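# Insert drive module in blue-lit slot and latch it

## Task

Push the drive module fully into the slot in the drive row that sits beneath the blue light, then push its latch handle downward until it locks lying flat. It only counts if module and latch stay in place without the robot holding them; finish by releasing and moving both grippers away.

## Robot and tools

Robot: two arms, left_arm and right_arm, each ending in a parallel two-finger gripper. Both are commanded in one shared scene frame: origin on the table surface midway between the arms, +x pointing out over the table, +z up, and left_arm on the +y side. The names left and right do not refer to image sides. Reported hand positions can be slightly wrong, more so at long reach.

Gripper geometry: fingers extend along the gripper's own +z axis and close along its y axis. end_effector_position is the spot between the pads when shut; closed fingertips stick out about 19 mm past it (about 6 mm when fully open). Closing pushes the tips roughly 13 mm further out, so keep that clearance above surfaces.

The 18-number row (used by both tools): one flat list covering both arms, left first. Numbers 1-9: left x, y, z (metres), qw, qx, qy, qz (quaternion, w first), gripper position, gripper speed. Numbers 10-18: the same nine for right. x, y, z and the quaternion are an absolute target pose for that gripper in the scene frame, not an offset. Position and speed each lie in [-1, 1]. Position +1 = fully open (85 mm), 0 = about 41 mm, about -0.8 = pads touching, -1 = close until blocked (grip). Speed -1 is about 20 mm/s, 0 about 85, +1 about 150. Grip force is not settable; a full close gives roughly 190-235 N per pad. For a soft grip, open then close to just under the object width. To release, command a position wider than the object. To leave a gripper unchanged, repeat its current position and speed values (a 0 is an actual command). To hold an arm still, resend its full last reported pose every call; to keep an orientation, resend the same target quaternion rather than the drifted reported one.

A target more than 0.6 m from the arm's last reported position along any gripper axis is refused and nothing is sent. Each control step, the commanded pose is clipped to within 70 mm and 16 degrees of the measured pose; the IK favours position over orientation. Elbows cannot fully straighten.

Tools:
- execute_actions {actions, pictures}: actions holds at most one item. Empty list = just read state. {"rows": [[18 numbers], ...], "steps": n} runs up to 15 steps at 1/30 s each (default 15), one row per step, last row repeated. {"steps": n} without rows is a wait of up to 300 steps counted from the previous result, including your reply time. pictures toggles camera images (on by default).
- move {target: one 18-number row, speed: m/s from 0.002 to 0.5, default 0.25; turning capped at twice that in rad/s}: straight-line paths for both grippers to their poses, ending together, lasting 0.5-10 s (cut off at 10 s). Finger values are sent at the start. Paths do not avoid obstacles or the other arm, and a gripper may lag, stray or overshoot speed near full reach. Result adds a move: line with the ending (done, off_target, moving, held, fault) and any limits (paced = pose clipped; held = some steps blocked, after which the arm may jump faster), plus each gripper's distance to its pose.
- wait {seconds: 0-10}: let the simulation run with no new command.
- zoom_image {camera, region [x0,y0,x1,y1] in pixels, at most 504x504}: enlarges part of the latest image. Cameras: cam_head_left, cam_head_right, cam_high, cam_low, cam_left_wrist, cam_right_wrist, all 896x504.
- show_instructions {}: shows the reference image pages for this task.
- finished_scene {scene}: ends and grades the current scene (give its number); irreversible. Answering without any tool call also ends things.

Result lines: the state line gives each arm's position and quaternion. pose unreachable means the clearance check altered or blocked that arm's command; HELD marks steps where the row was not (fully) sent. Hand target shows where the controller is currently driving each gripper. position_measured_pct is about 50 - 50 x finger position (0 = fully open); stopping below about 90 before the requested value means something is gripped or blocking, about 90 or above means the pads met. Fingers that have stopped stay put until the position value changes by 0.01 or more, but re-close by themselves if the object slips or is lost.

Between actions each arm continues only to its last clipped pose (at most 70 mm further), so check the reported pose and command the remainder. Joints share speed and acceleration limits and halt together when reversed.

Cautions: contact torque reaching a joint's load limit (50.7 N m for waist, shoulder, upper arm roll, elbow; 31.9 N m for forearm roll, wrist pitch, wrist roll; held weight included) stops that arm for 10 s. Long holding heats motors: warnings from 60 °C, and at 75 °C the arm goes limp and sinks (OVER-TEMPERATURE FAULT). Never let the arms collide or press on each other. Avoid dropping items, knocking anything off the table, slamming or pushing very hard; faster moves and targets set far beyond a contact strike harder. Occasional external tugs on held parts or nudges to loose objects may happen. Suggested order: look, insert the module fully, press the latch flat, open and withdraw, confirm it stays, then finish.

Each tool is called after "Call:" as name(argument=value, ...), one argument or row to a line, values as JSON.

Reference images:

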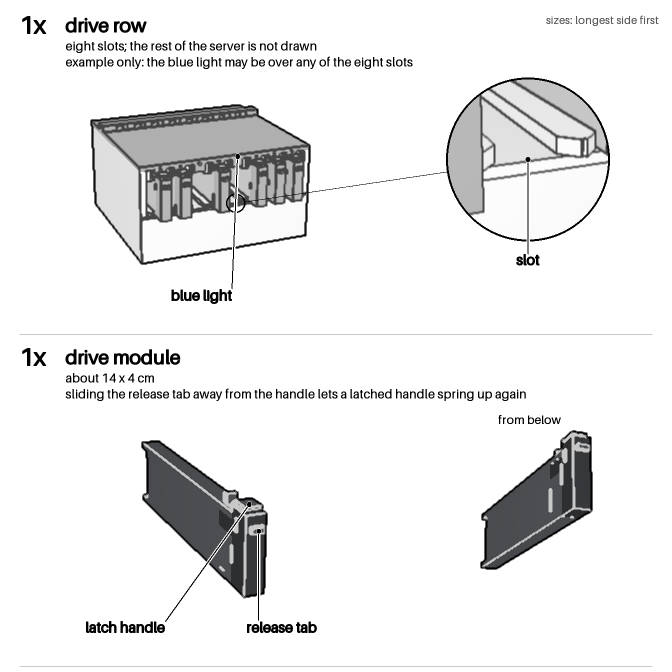

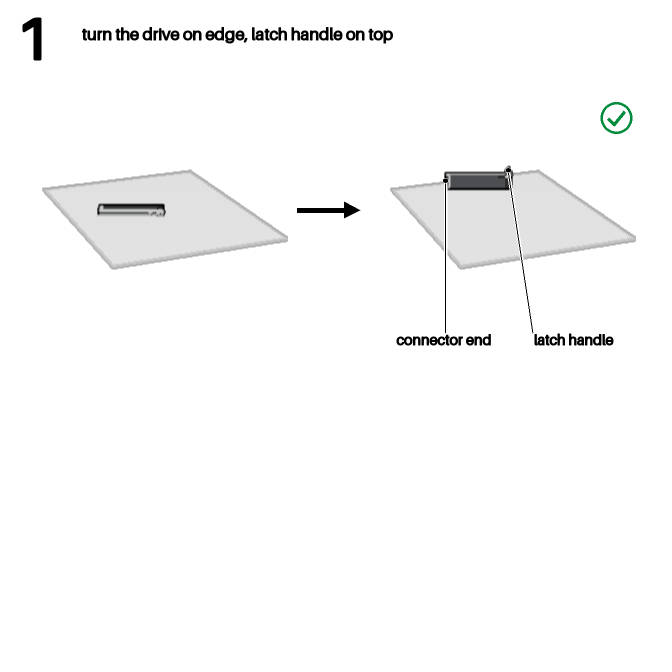

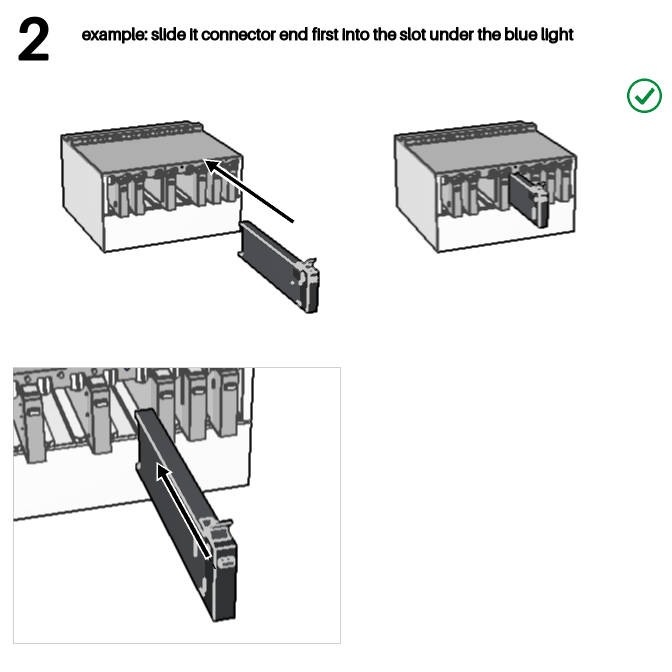

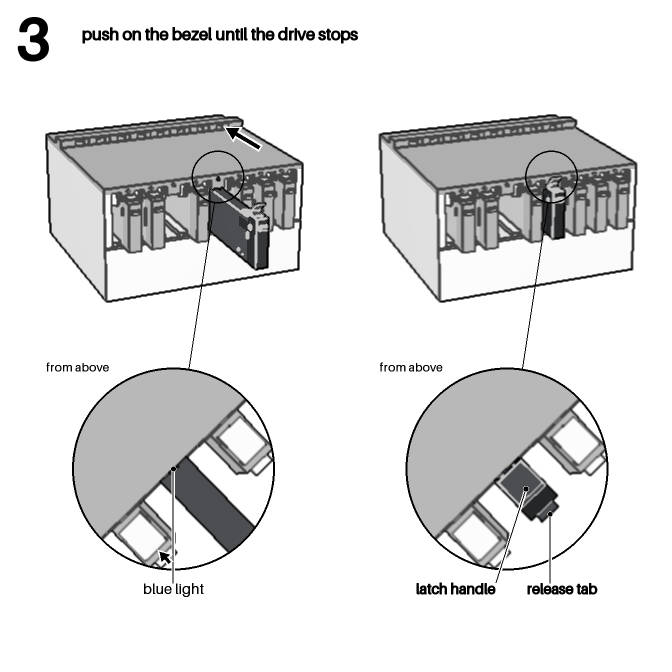

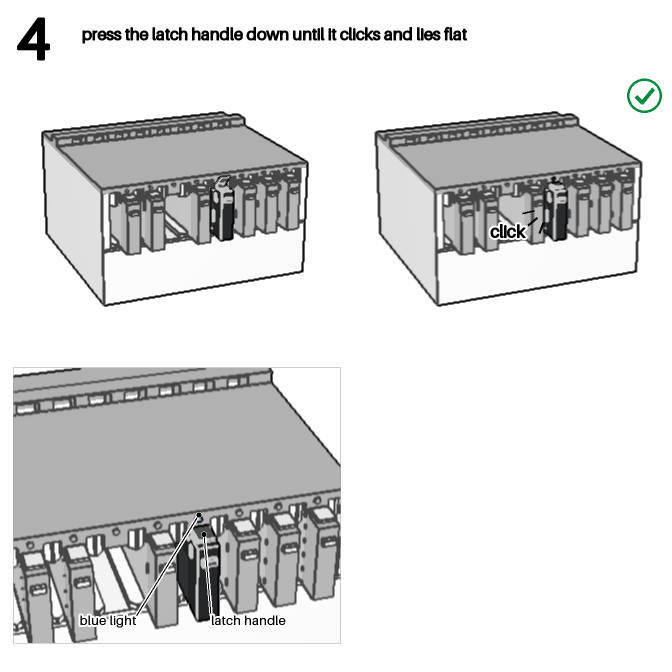

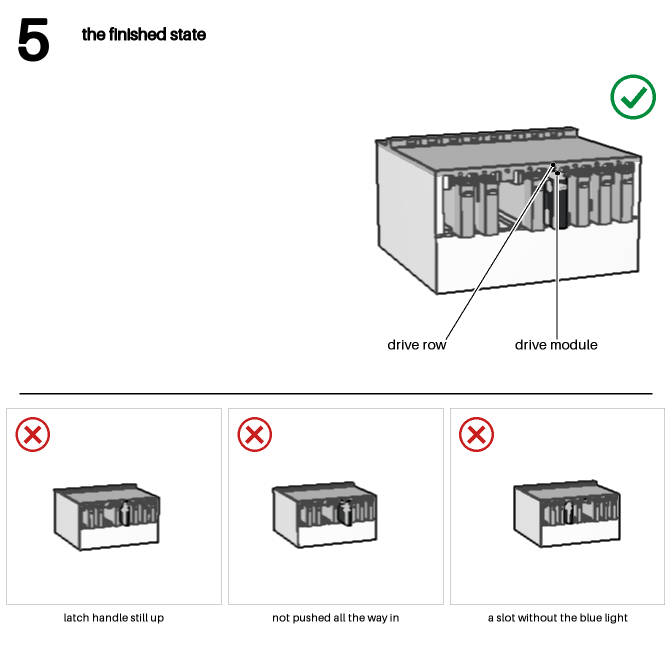

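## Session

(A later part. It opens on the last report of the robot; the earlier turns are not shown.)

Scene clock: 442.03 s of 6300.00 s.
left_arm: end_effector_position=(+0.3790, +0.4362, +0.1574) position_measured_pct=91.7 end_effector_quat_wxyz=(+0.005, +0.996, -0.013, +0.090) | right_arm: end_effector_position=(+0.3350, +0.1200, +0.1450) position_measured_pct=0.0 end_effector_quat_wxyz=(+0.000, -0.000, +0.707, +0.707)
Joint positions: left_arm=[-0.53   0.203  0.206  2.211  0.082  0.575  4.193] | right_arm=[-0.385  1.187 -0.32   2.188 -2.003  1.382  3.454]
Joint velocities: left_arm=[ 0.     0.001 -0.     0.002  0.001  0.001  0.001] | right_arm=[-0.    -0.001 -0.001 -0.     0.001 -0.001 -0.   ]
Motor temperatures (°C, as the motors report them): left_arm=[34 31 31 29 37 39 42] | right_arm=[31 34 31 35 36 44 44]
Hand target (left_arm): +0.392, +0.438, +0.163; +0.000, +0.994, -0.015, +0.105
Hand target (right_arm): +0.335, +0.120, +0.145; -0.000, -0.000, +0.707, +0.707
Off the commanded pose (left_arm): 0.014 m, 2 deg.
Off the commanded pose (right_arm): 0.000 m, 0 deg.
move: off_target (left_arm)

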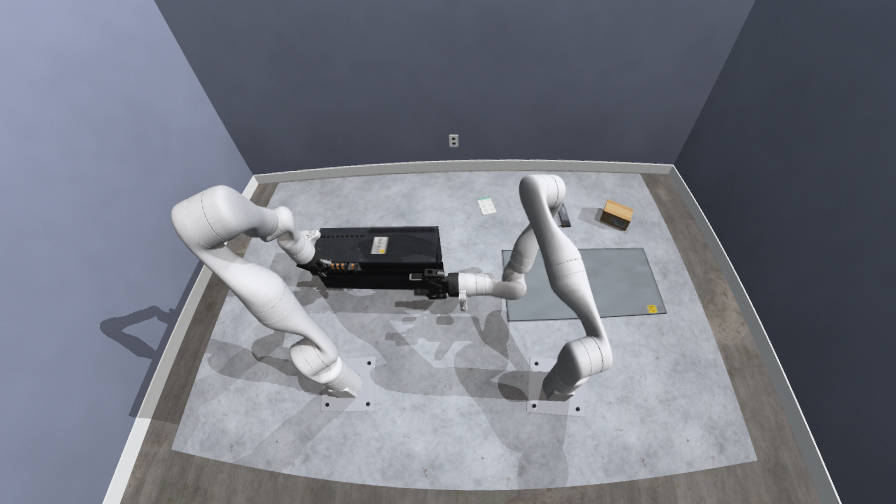

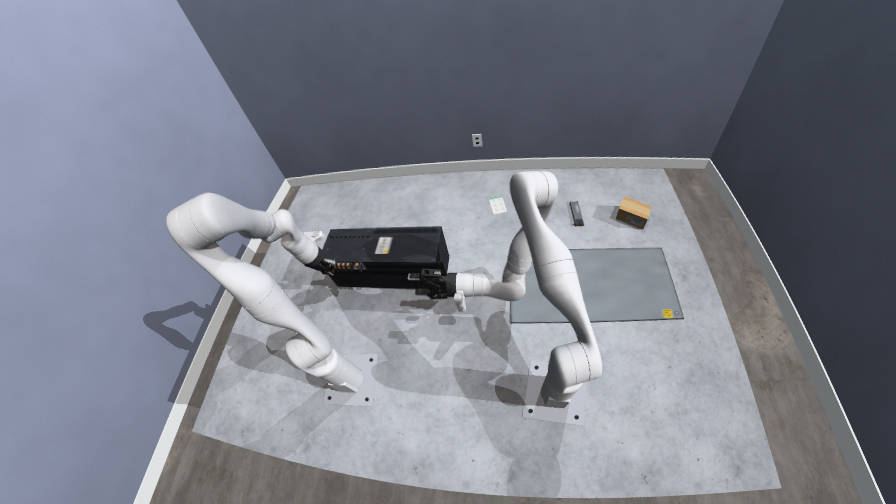

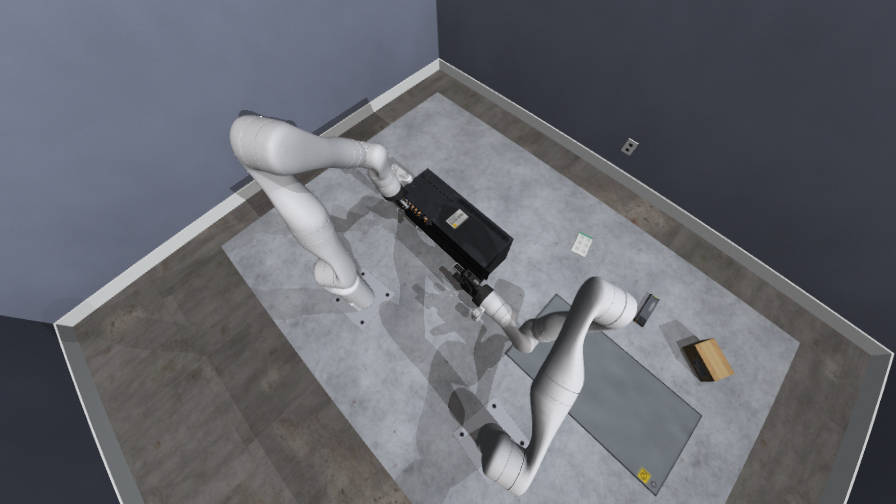

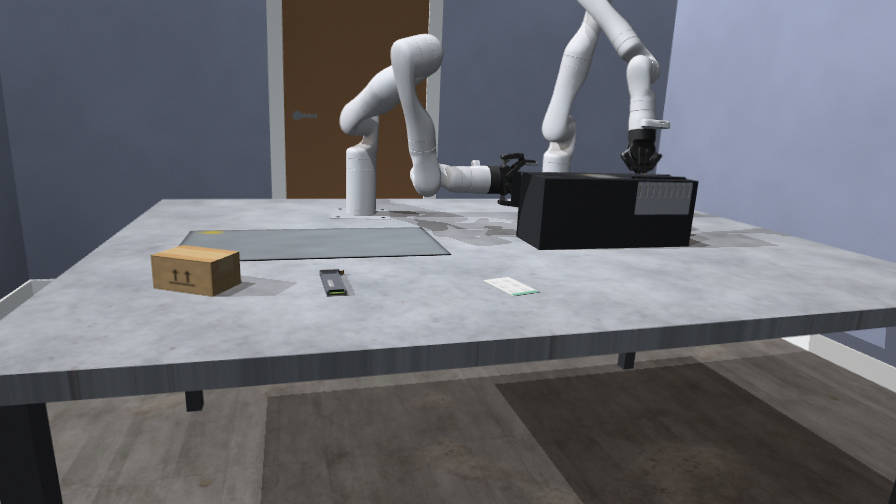

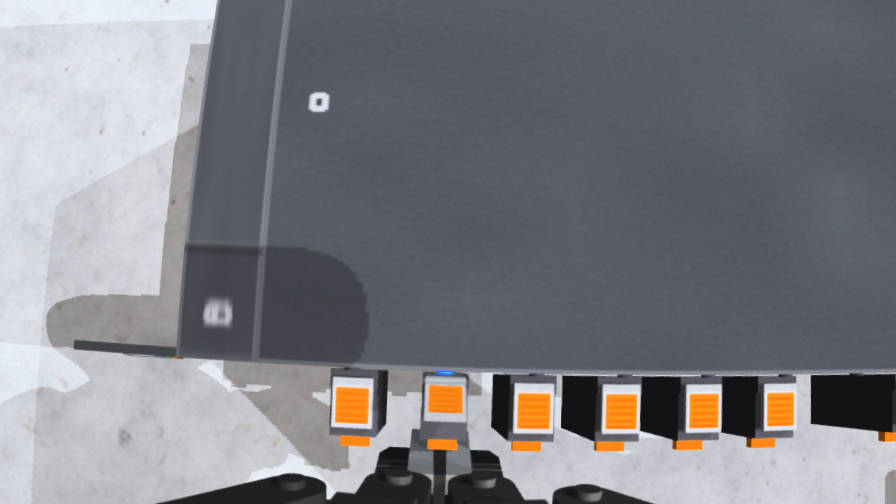

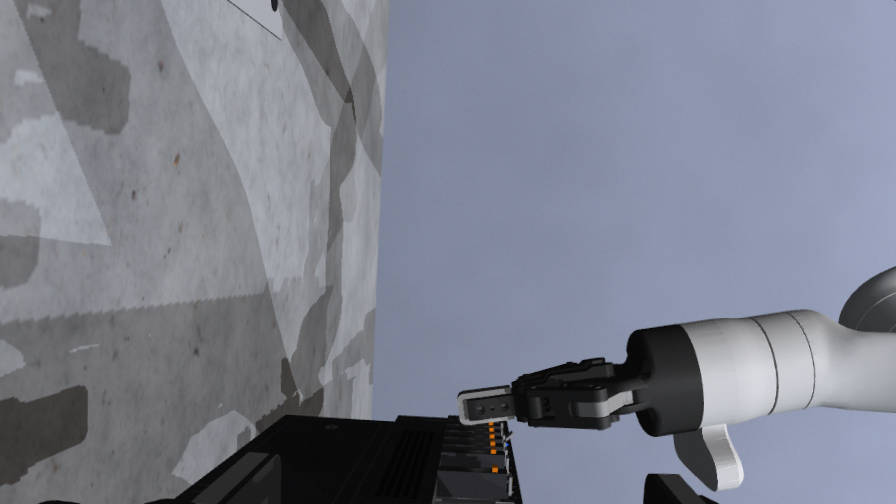

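Flush now.

Call:
move(
  target=[0.368,0.436,0.162,0,0.9945,-0.015,0.1045,-1,0,0.335,0.12,0.145,0,0,0.7071,0.7071,1,0],
  speed=0.03,
)

Call:
move(
  target=[0.368,0.436,0.205,0,1,-0.015,0,-1,0,0.335,0.12,0.145,0,0,0.7071,0.7071,1,0],
  speed=0.06,
)

Call:
move(
  target=[0.393,0.4362,0.203,0,1,-0.015,0,-1,0,0.335,0.12,0.145,0,0,0.7071,0.7071,1,0],
  speed=0.03,
)

Call:
move(
  target=[0.390,0.4362,0.182,0,1,-0.015,0,-1,0,0.335,0.12,0.145,0,0,0.7071,0.7071,1,0],
  speed=0.008,
)

Call:
move(
  target=[0.36,0.4362,0.23,0,0.9945,-0.015,0.1045,-1,0,0.335,0.12,0.145,0,0,0.7071,0.7071,1,0],
  speed=0.05,
)

Call:
zoom_image(
  camera="cam_right_wrist",
  region=[420,370,600,490],
)

Scene clock: 456.67 s of 6300.00 s.
left_arm: end_effector_position=(+0.3681, +0.4357, +0.1617) position_measured_pct=91.7 end_effector_quat_wxyz=(+0.000, +0.994, -0.015, +0.104) | right_arm: end_effector_position=(+0.3350, +0.1200, +0.1450) position_measured_pct=0.0 end_effector_quat_wxyz=(+0.000, -0.000, +0.707, +0.707)
Joint positions: left_arm=[-0.563  0.157  0.214  2.261  0.117  0.544  4.136] | right_arm=[-0.385  1.187 -0.32   2.188 -2.003  1.382  3.454]
Joint velocities: left_arm=[-0.005 -0.008 -0.003  0.006  0.007 -0.004 -0.008] | right_arm=[ 0.001  0.001 -0.001 -0.    -0.     0.    -0.001]
Motor temperatures (°C, as the motors report them): left_arm=[34 31 31 29 37 40 42] | right_arm=[31 34 31 35 36 44 44]
Hand target (left_arm): +0.368, +0.436, +0.162; +0.000, +0.994, -0.015, +0.104
Hand target (right_arm): +0.335, +0.120, +0.145; -0.000, -0.000, +0.707, +0.707
Off the commanded pose (left_arm): 0.000 m, 0 deg.
Off the commanded pose (right_arm): 0.000 m, 0 deg.
After step 90, 10.87 s passed at rest.
move: done

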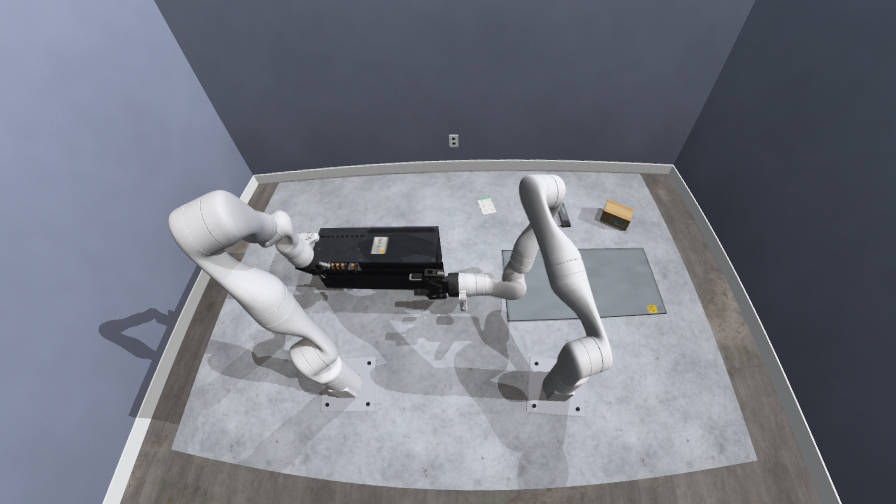

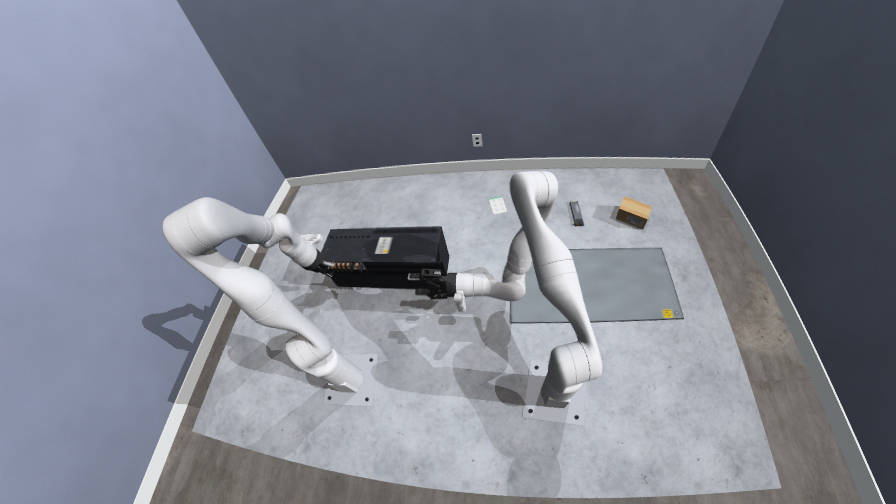

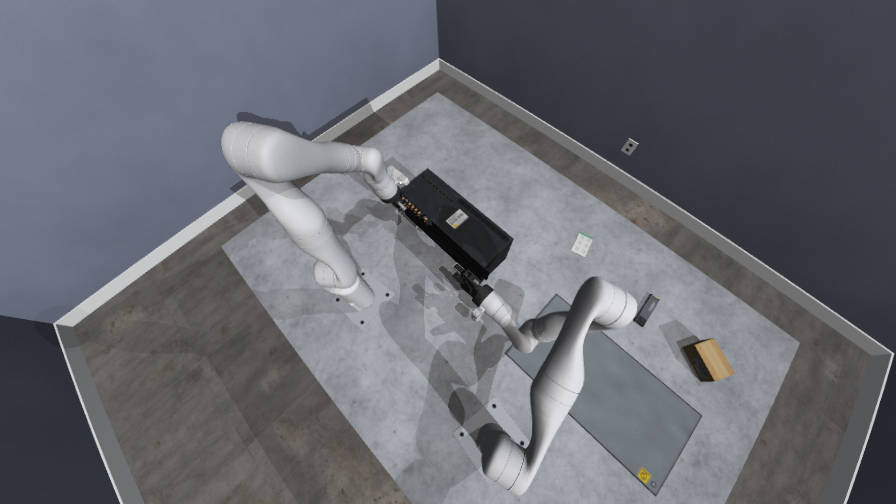

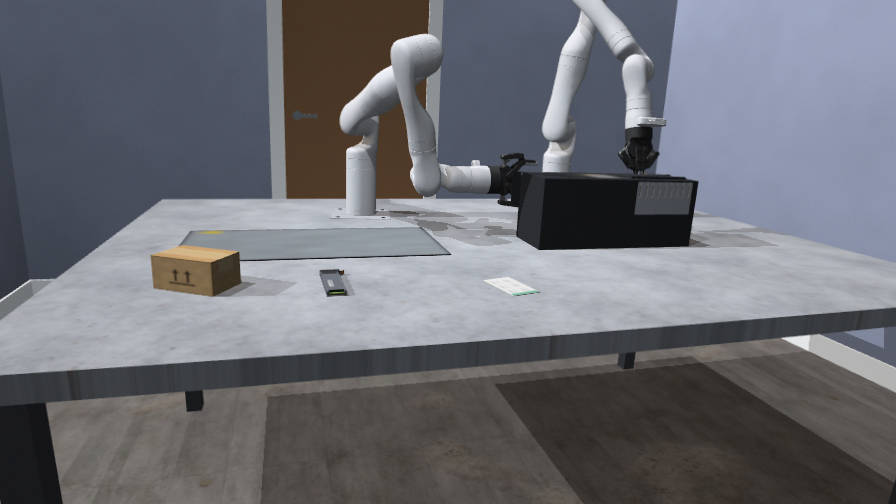

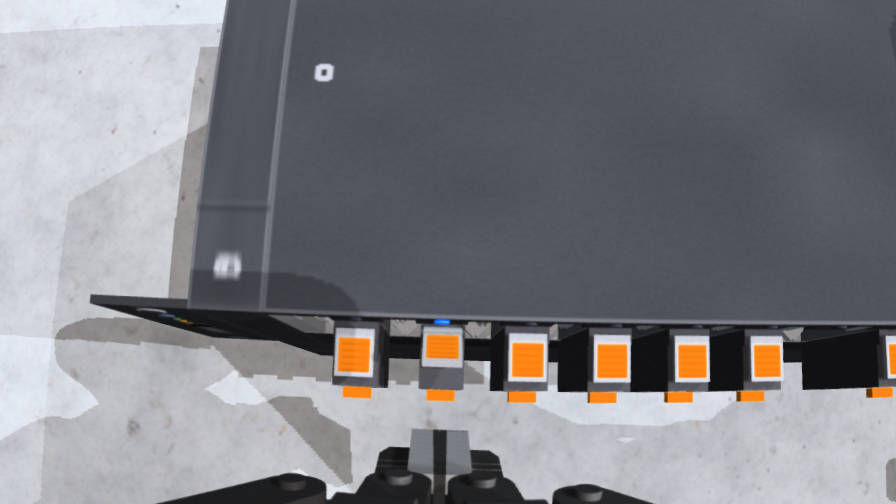

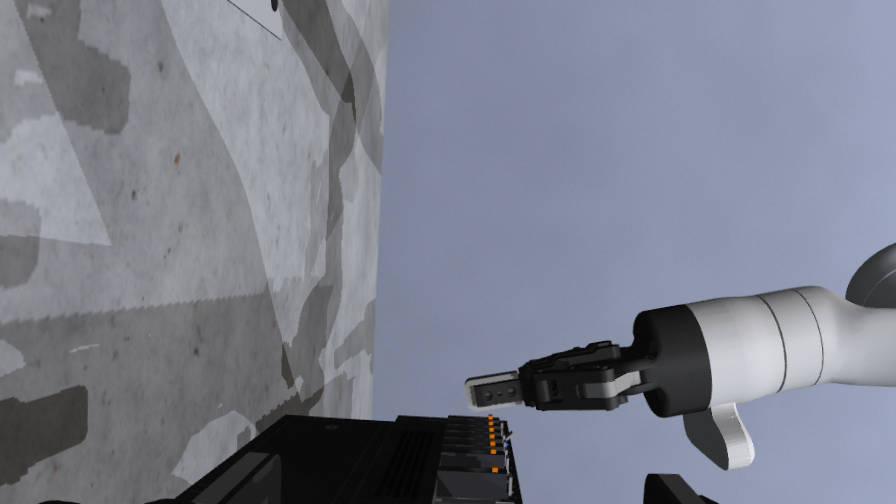

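Scene clock: 458.67 s of 6300.00 s.
left_arm: end_effector_position=(+0.3678, +0.4363, +0.2052) position_measured_pct=91.7 end_effector_quat_wxyz=(-0.000, +1.000, -0.015, +0.000) | right_arm: end_effector_position=(+0.3350, +0.1200, +0.1450) position_measured_pct=0.0 end_effector_quat_wxyz=(+0.000, -0.000, +0.707, +0.707)
Joint positions: left_arm=[-0.461  0.189  0.206  2.003 -0.048  0.953  4.356] | right_arm=[-0.385  1.187 -0.32   2.188 -2.003  1.382  3.454]
Joint velocities: left_arm=[ 0.001  0.003  0.002 -0.004 -0.001  0.005  0.002] | right_arm=[-0.001  0.002  0.001 -0.     0.    -0.    -0.   ]
Motor temperatures (°C, as the motors report them): left_arm=[34 31 31 29 37 40 42] | right_arm=[31 34 31 35 36 44 44]
Hand target (left_arm): +0.368, +0.436, +0.205; -0.000, +1.000, -0.015, +0.000
Hand target (right_arm): +0.335, +0.120, +0.145; -0.000, -0.000, +0.707, +0.707
Off the commanded pose (left_arm): 0.000 m, 0 deg.
Off the commanded pose (right_arm): 0.000 m, 0 deg.
move: done

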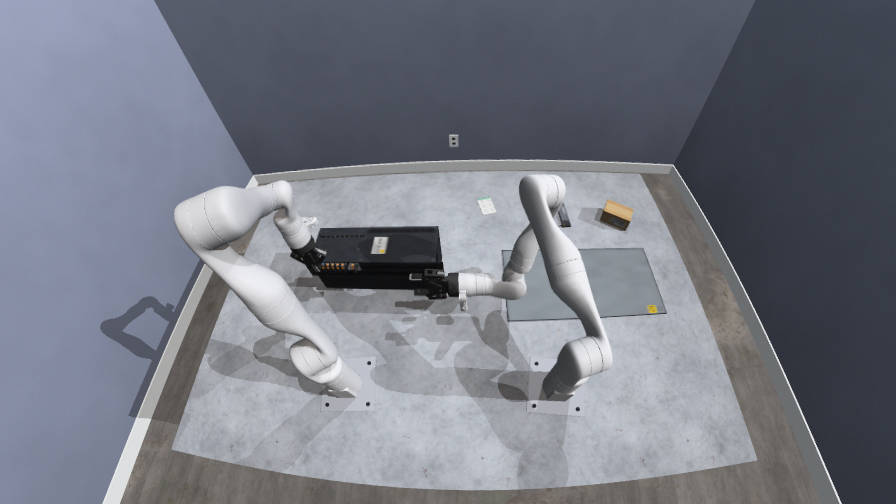

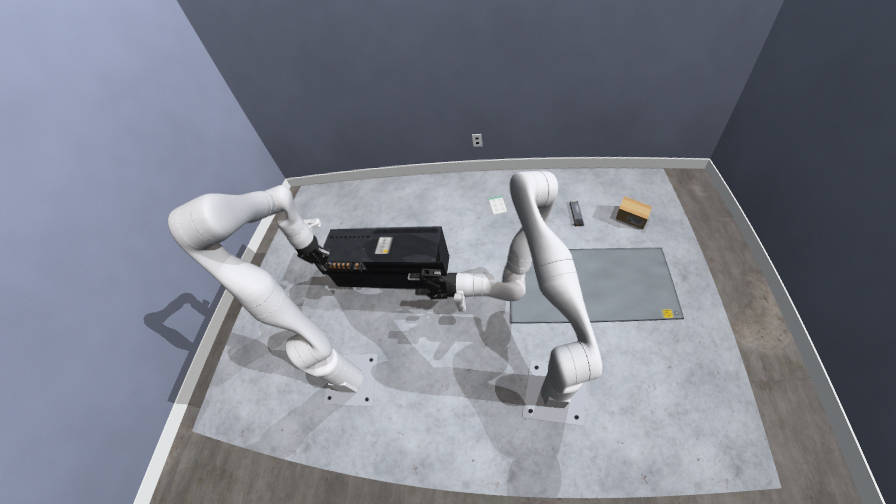

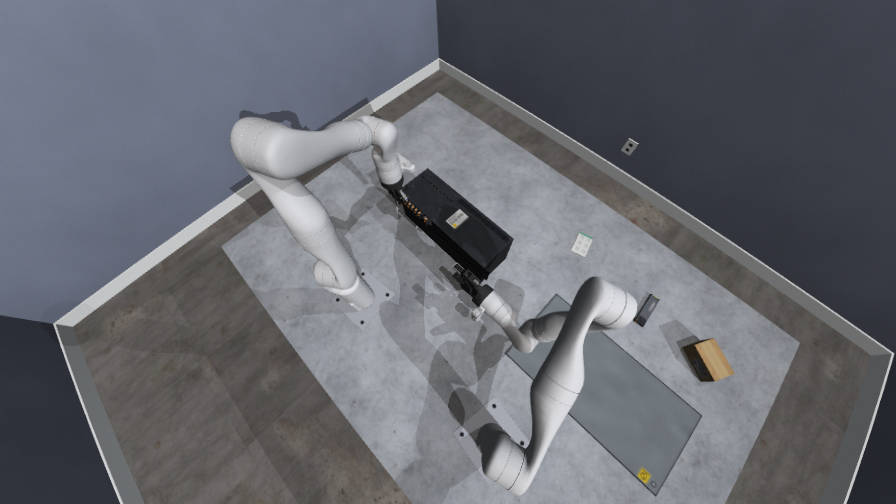

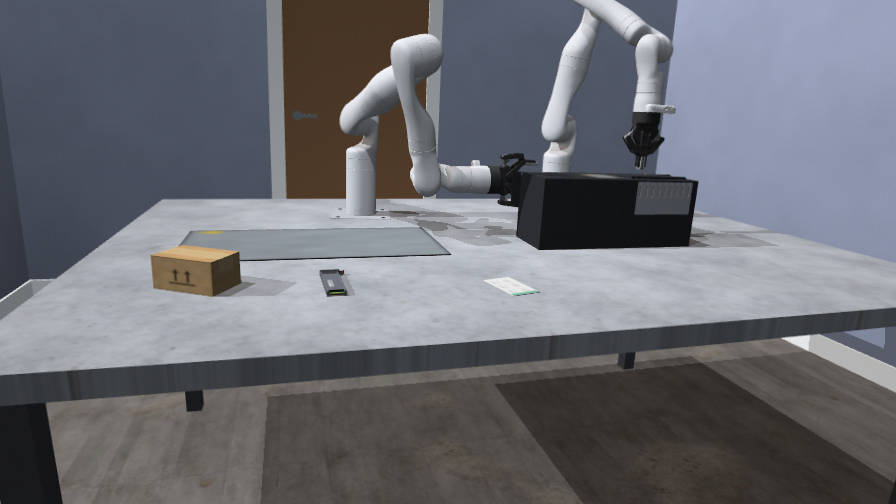

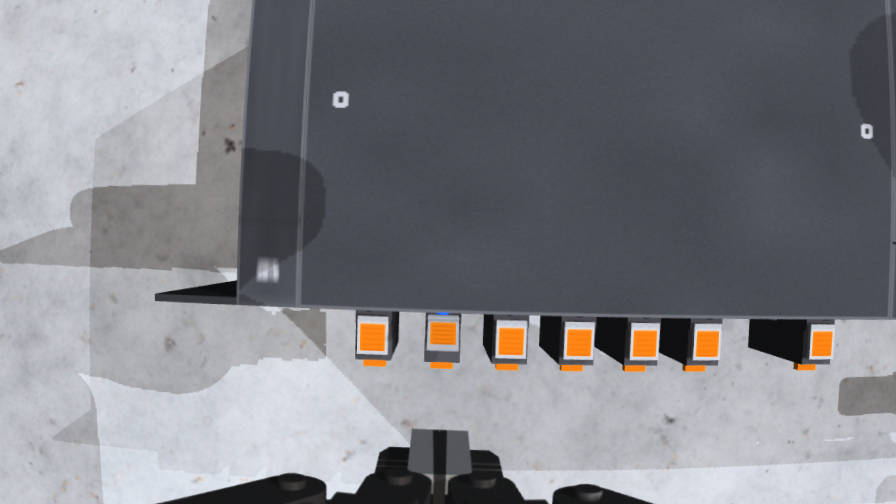

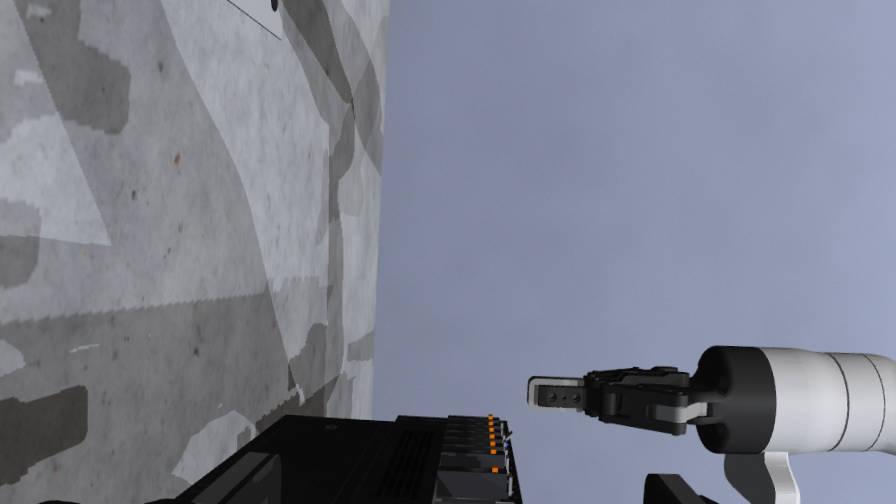

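Scene clock: 459.77 s of 6300.00 s.
left_arm: end_effector_position=(+0.3930, +0.4363, +0.2032) position_measured_pct=91.7 end_effector_quat_wxyz=(-0.000, +1.000, -0.015, +0.000) | right_arm: end_effector_position=(+0.3350, +0.1200, +0.1450) position_measured_pct=0.0 end_effector_quat_wxyz=(+0.000, -0.000, +0.707, +0.707)
Joint positions: left_arm=[-0.433  0.245  0.214  1.939 -0.063  0.964  4.396] | right_arm=[-0.385  1.187 -0.32   2.188 -2.003  1.382  3.454]
Joint velocities: left_arm=[ 0.002  0.004  0.002 -0.002 -0.001  0.001  0.001] | right_arm=[-0.002  0.003  0.001 -0.     0.     0.    -0.   ]
Motor temperatures (°C, as the motors report them): left_arm=[34 31 31 29 37 39 42] | right_arm=[31 34 31 35 36 44 44]
Hand target (left_arm): +0.393, +0.436, +0.203; -0.000, +1.000, -0.015, +0.000
Hand target (right_arm): +0.335, +0.120, +0.145; -0.000, -0.000, +0.707, +0.707
Off the commanded pose (left_arm): 0.000 m, 0 deg.
Off the commanded pose (right_arm): 0.000 m, 0 deg.
move: done

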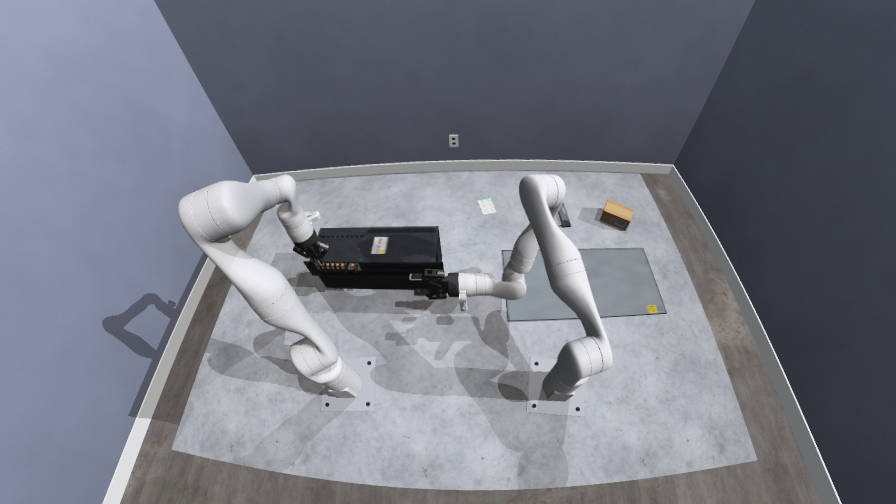

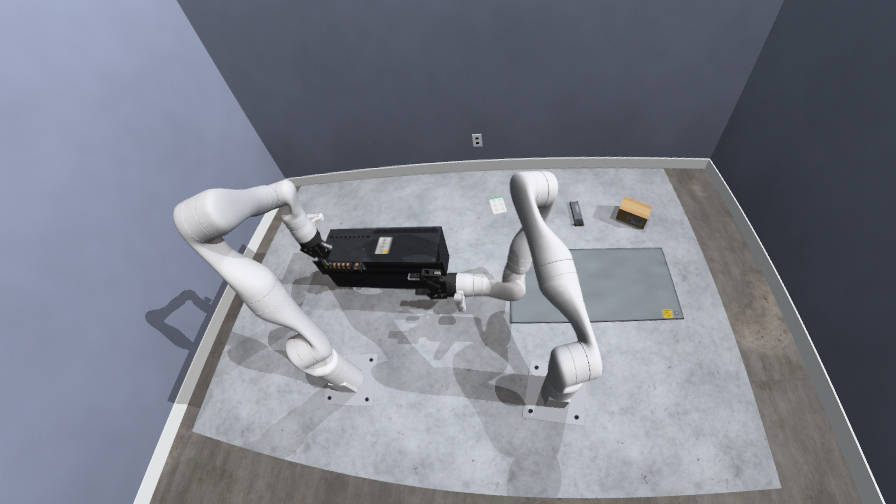

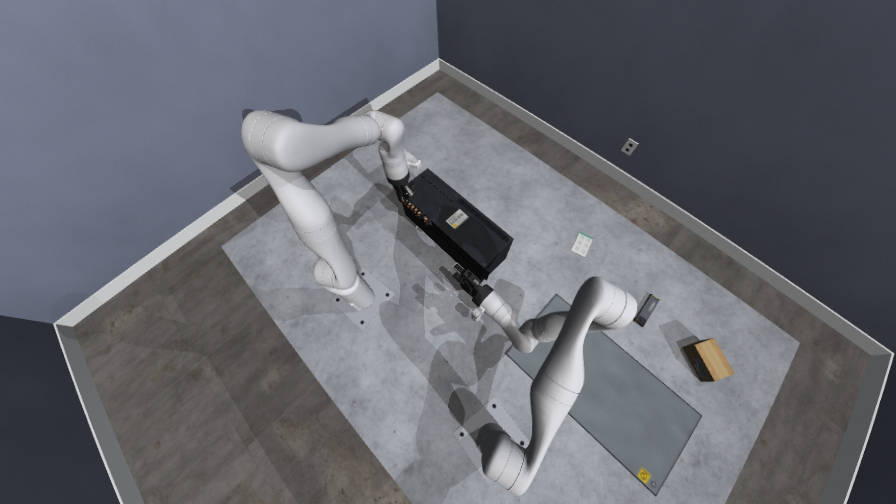

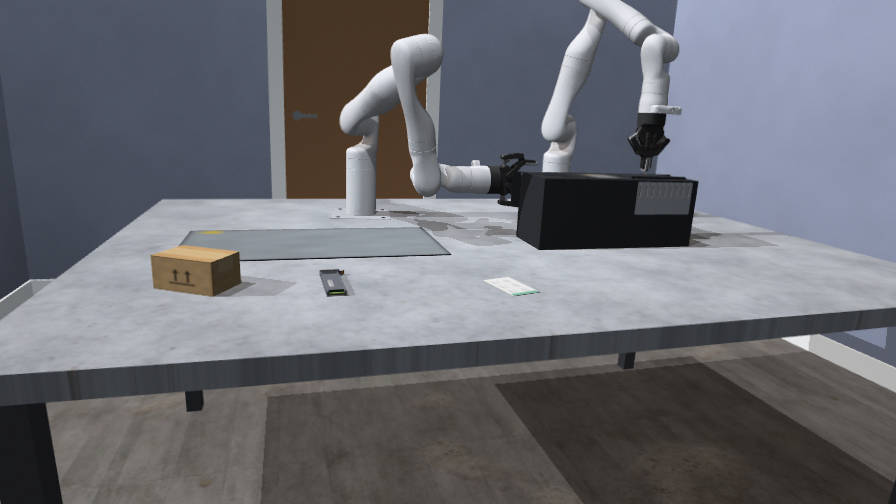

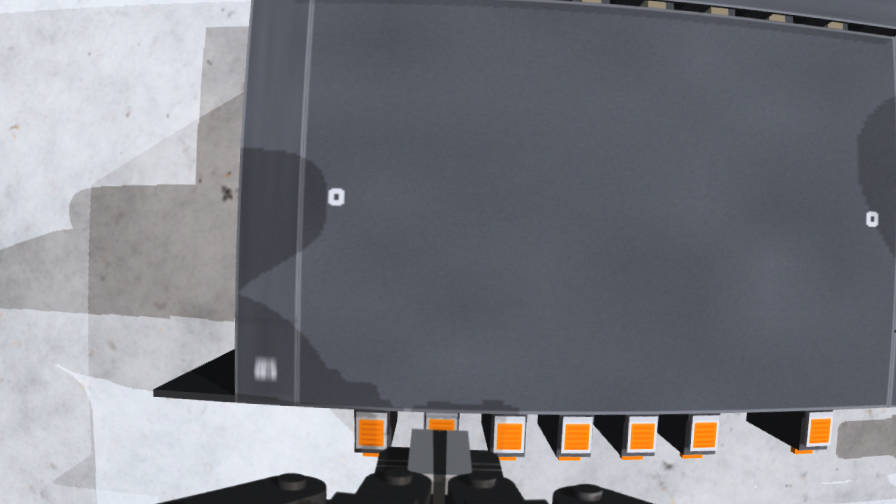

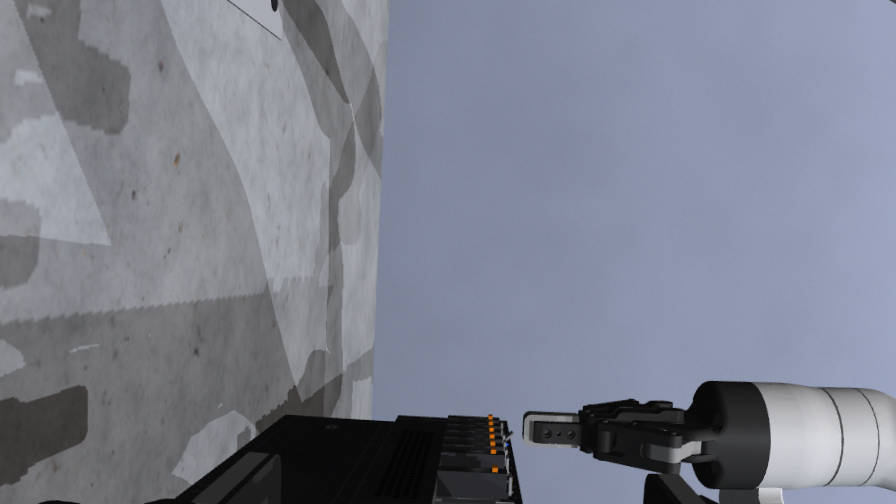

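Scene clock: 462.67 s of 6300.00 s.
left_arm: end_effector_position=(+0.3909, +0.4364, +0.1890) position_measured_pct=91.7 end_effector_quat_wxyz=(-0.004, +1.000, -0.015, +0.005) | right_arm: end_effector_position=(+0.3350, +0.1200, +0.1450) position_measured_pct=0.0 end_effector_quat_wxyz=(+0.000, -0.000, +0.707, +0.707)
Joint positions: left_arm=[-0.43   0.255  0.21   1.981 -0.071  0.9    4.402] | right_arm=[-0.385  1.187 -0.32   2.188 -2.003  1.382  3.454]
Joint velocities: left_arm=[-0.    -0.001  0.001  0.    -0.001 -0.002 -0.   ] | right_arm=[ 0.    -0.001 -0.001  0.     0.     0.    -0.   ]
Motor temperatures (°C, as the motors report them): left_arm=[34 31 31 29 37 39 42] | right_arm=[31 34 31 35 36 44 44]
Hand target (left_arm): +0.390, +0.436, +0.182; +0.000, +1.000, -0.015, +0.000
Hand target (right_arm): +0.335, +0.120, +0.145; -0.000, -0.000, +0.707, +0.707
Off the commanded pose (left_arm): 0.007 m, 1 deg.
Off the commanded pose (right_arm): 0.000 m, 0 deg.
move: off_target (left_arm)

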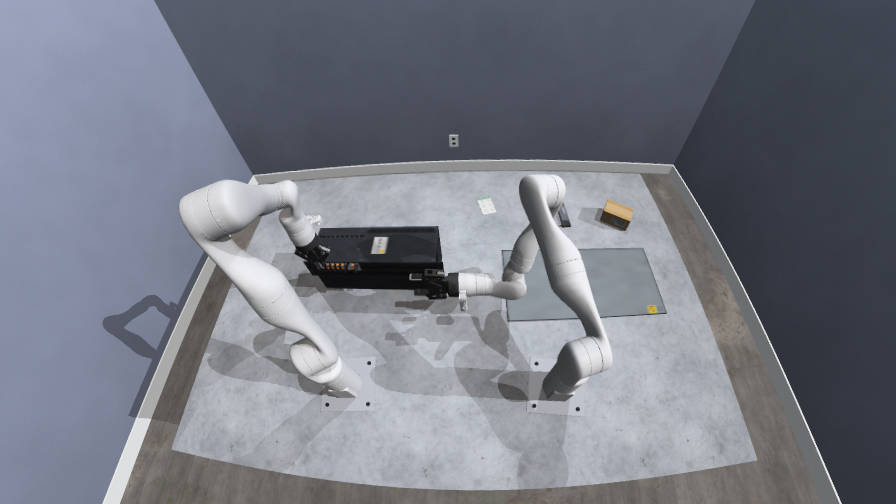

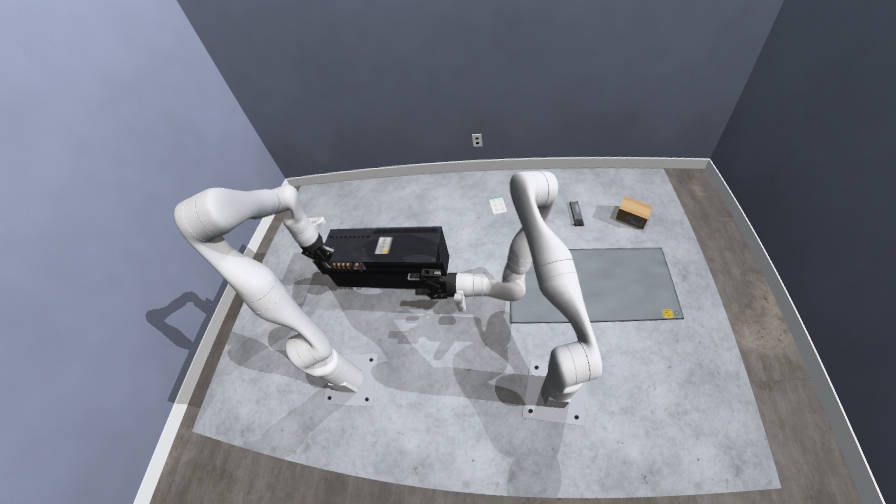

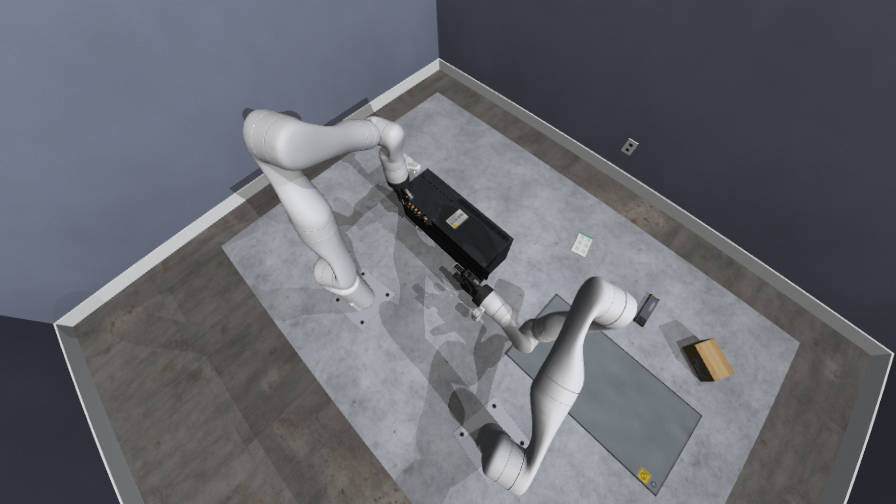

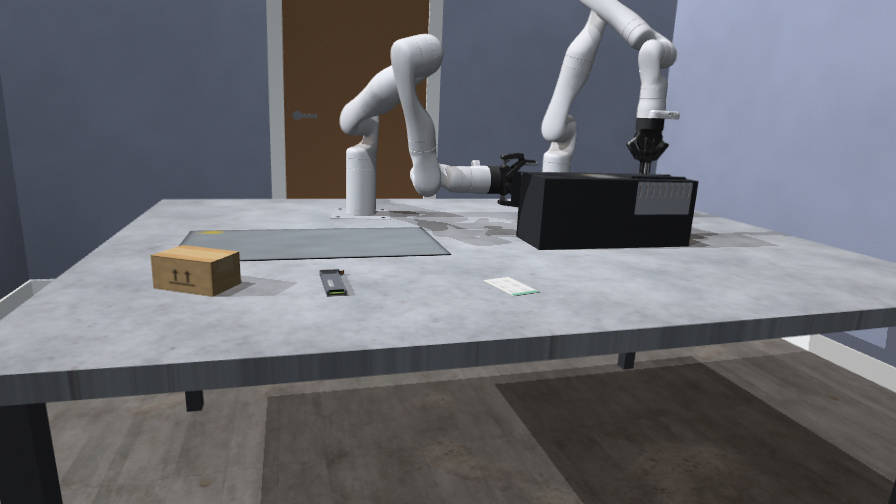

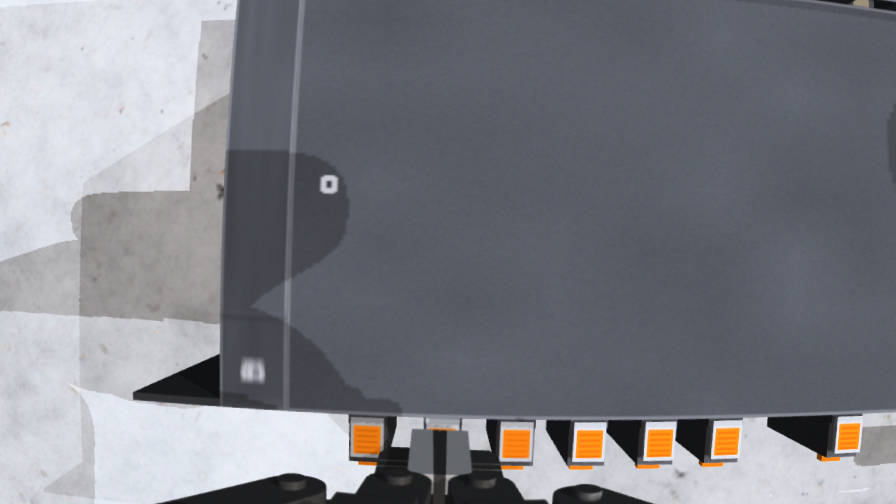

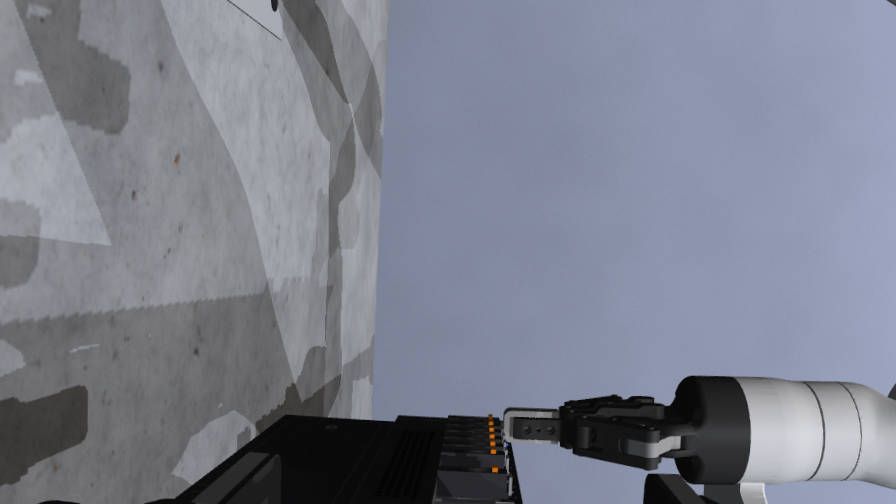

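Scene clock: 464.93 s of 6300.00 s.
left_arm: end_effector_position=(+0.3599, +0.4358, +0.2295) position_measured_pct=91.7 end_effector_quat_wxyz=(+0.000, +0.994, -0.015, +0.104) | right_arm: end_effector_position=(+0.3350, +0.1200, +0.1450) position_measured_pct=0.0 end_effector_quat_wxyz=(+0.000, -0.000, +0.707, +0.707)
Joint positions: left_arm=[-0.564  0.005  0.178  2.143  0.136  0.815  4.114] | right_arm=[-0.385  1.187 -0.32   2.188 -2.003  1.382  3.454]
Joint velocities: left_arm=[-0.002 -0.007 -0.003  0.002  0.005 -0.    -0.005] | right_arm=[ 0.001 -0.    -0.     0.     0.     0.    -0.   ]
Motor temperatures (°C, as the motors report them): left_arm=[34 31 31 29 37 39 42] | right_arm=[31 34 31 35 36 44 44]
Hand target (left_arm): +0.360, +0.436, +0.230; +0.000, +0.994, -0.015, +0.104
Hand target (right_arm): +0.335, +0.120, +0.145; -0.000, -0.000, +0.707, +0.707
Off the commanded pose (left_arm): 0.001 m, 0 deg.
Off the commanded pose (right_arm): 0.000 m, 0 deg.
move: done

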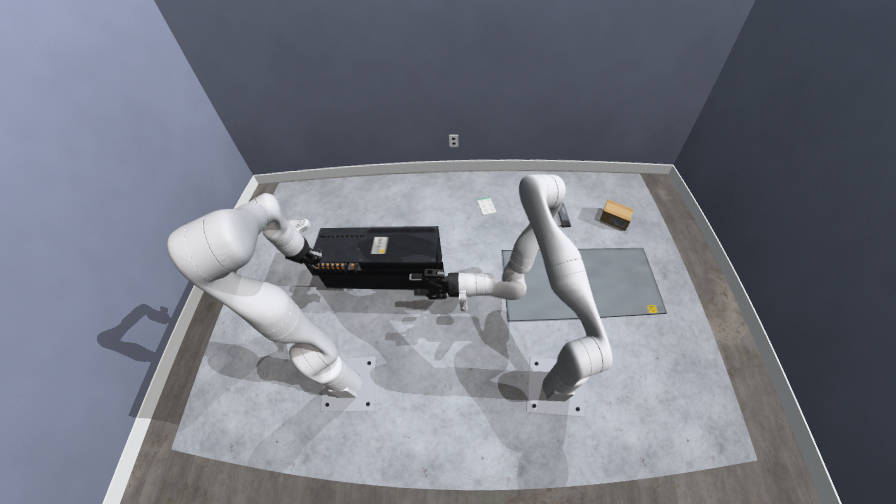

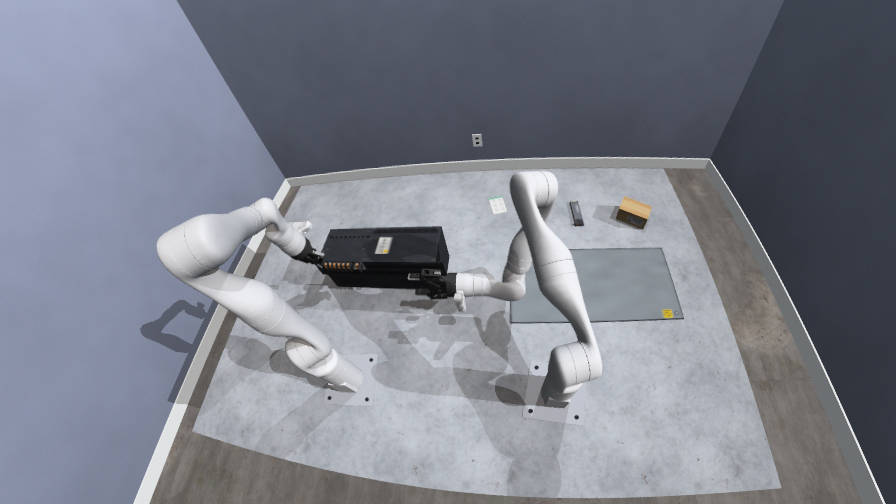

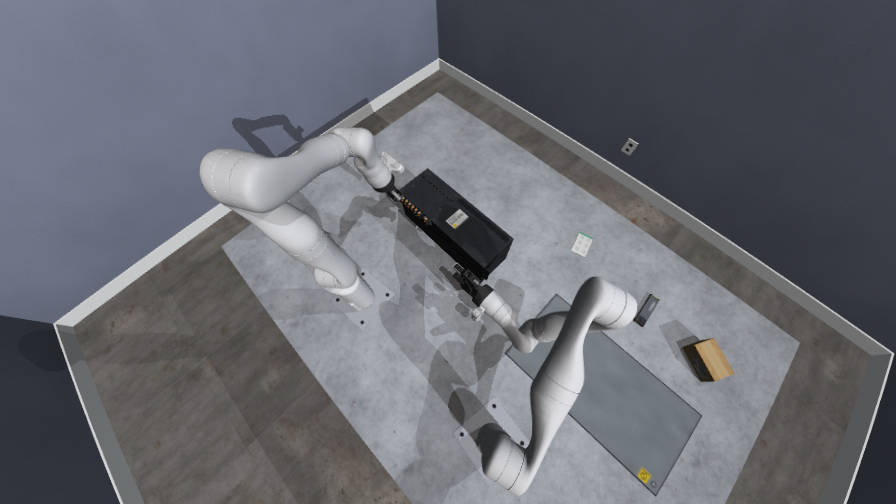

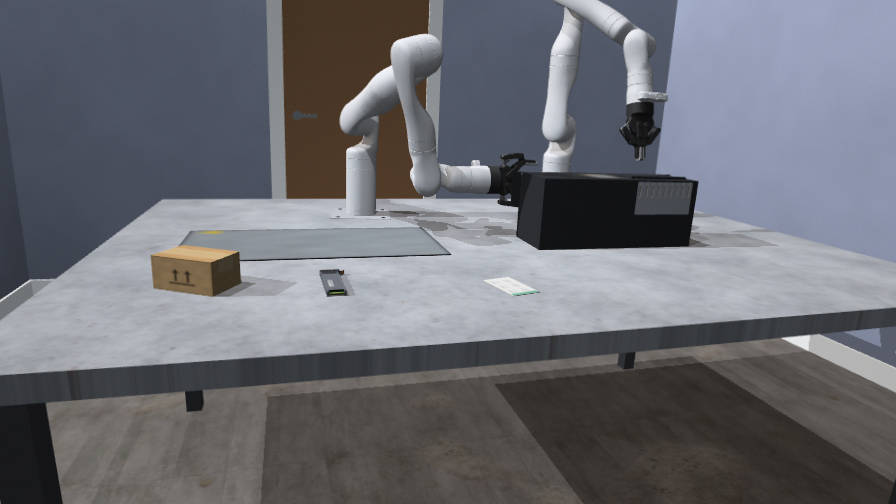

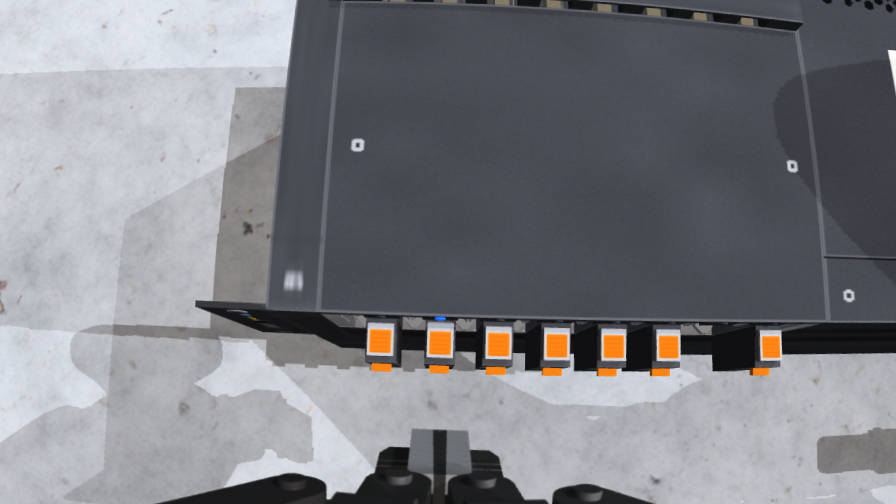

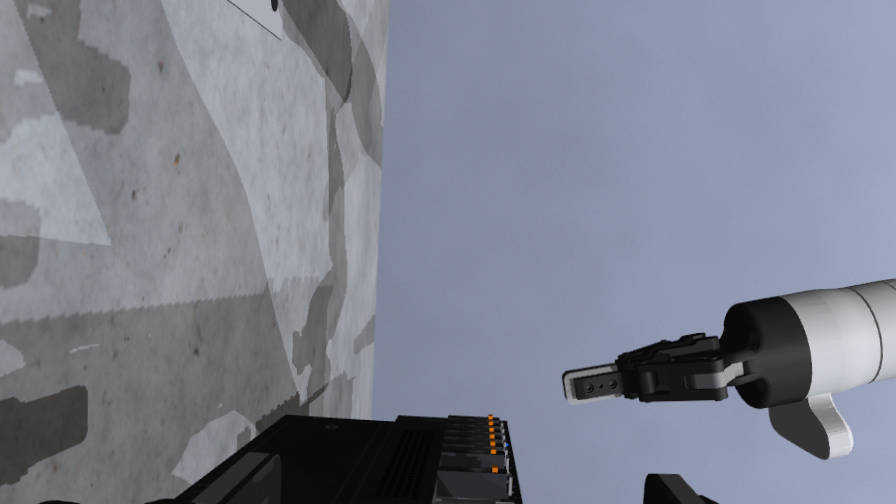

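Region (420, 370, 600, 490) of cam_right_wrist's 896x504 image, scaled by 2.800.

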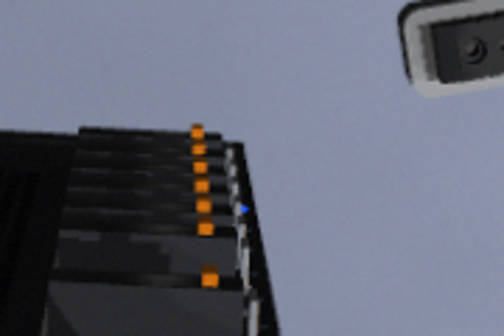

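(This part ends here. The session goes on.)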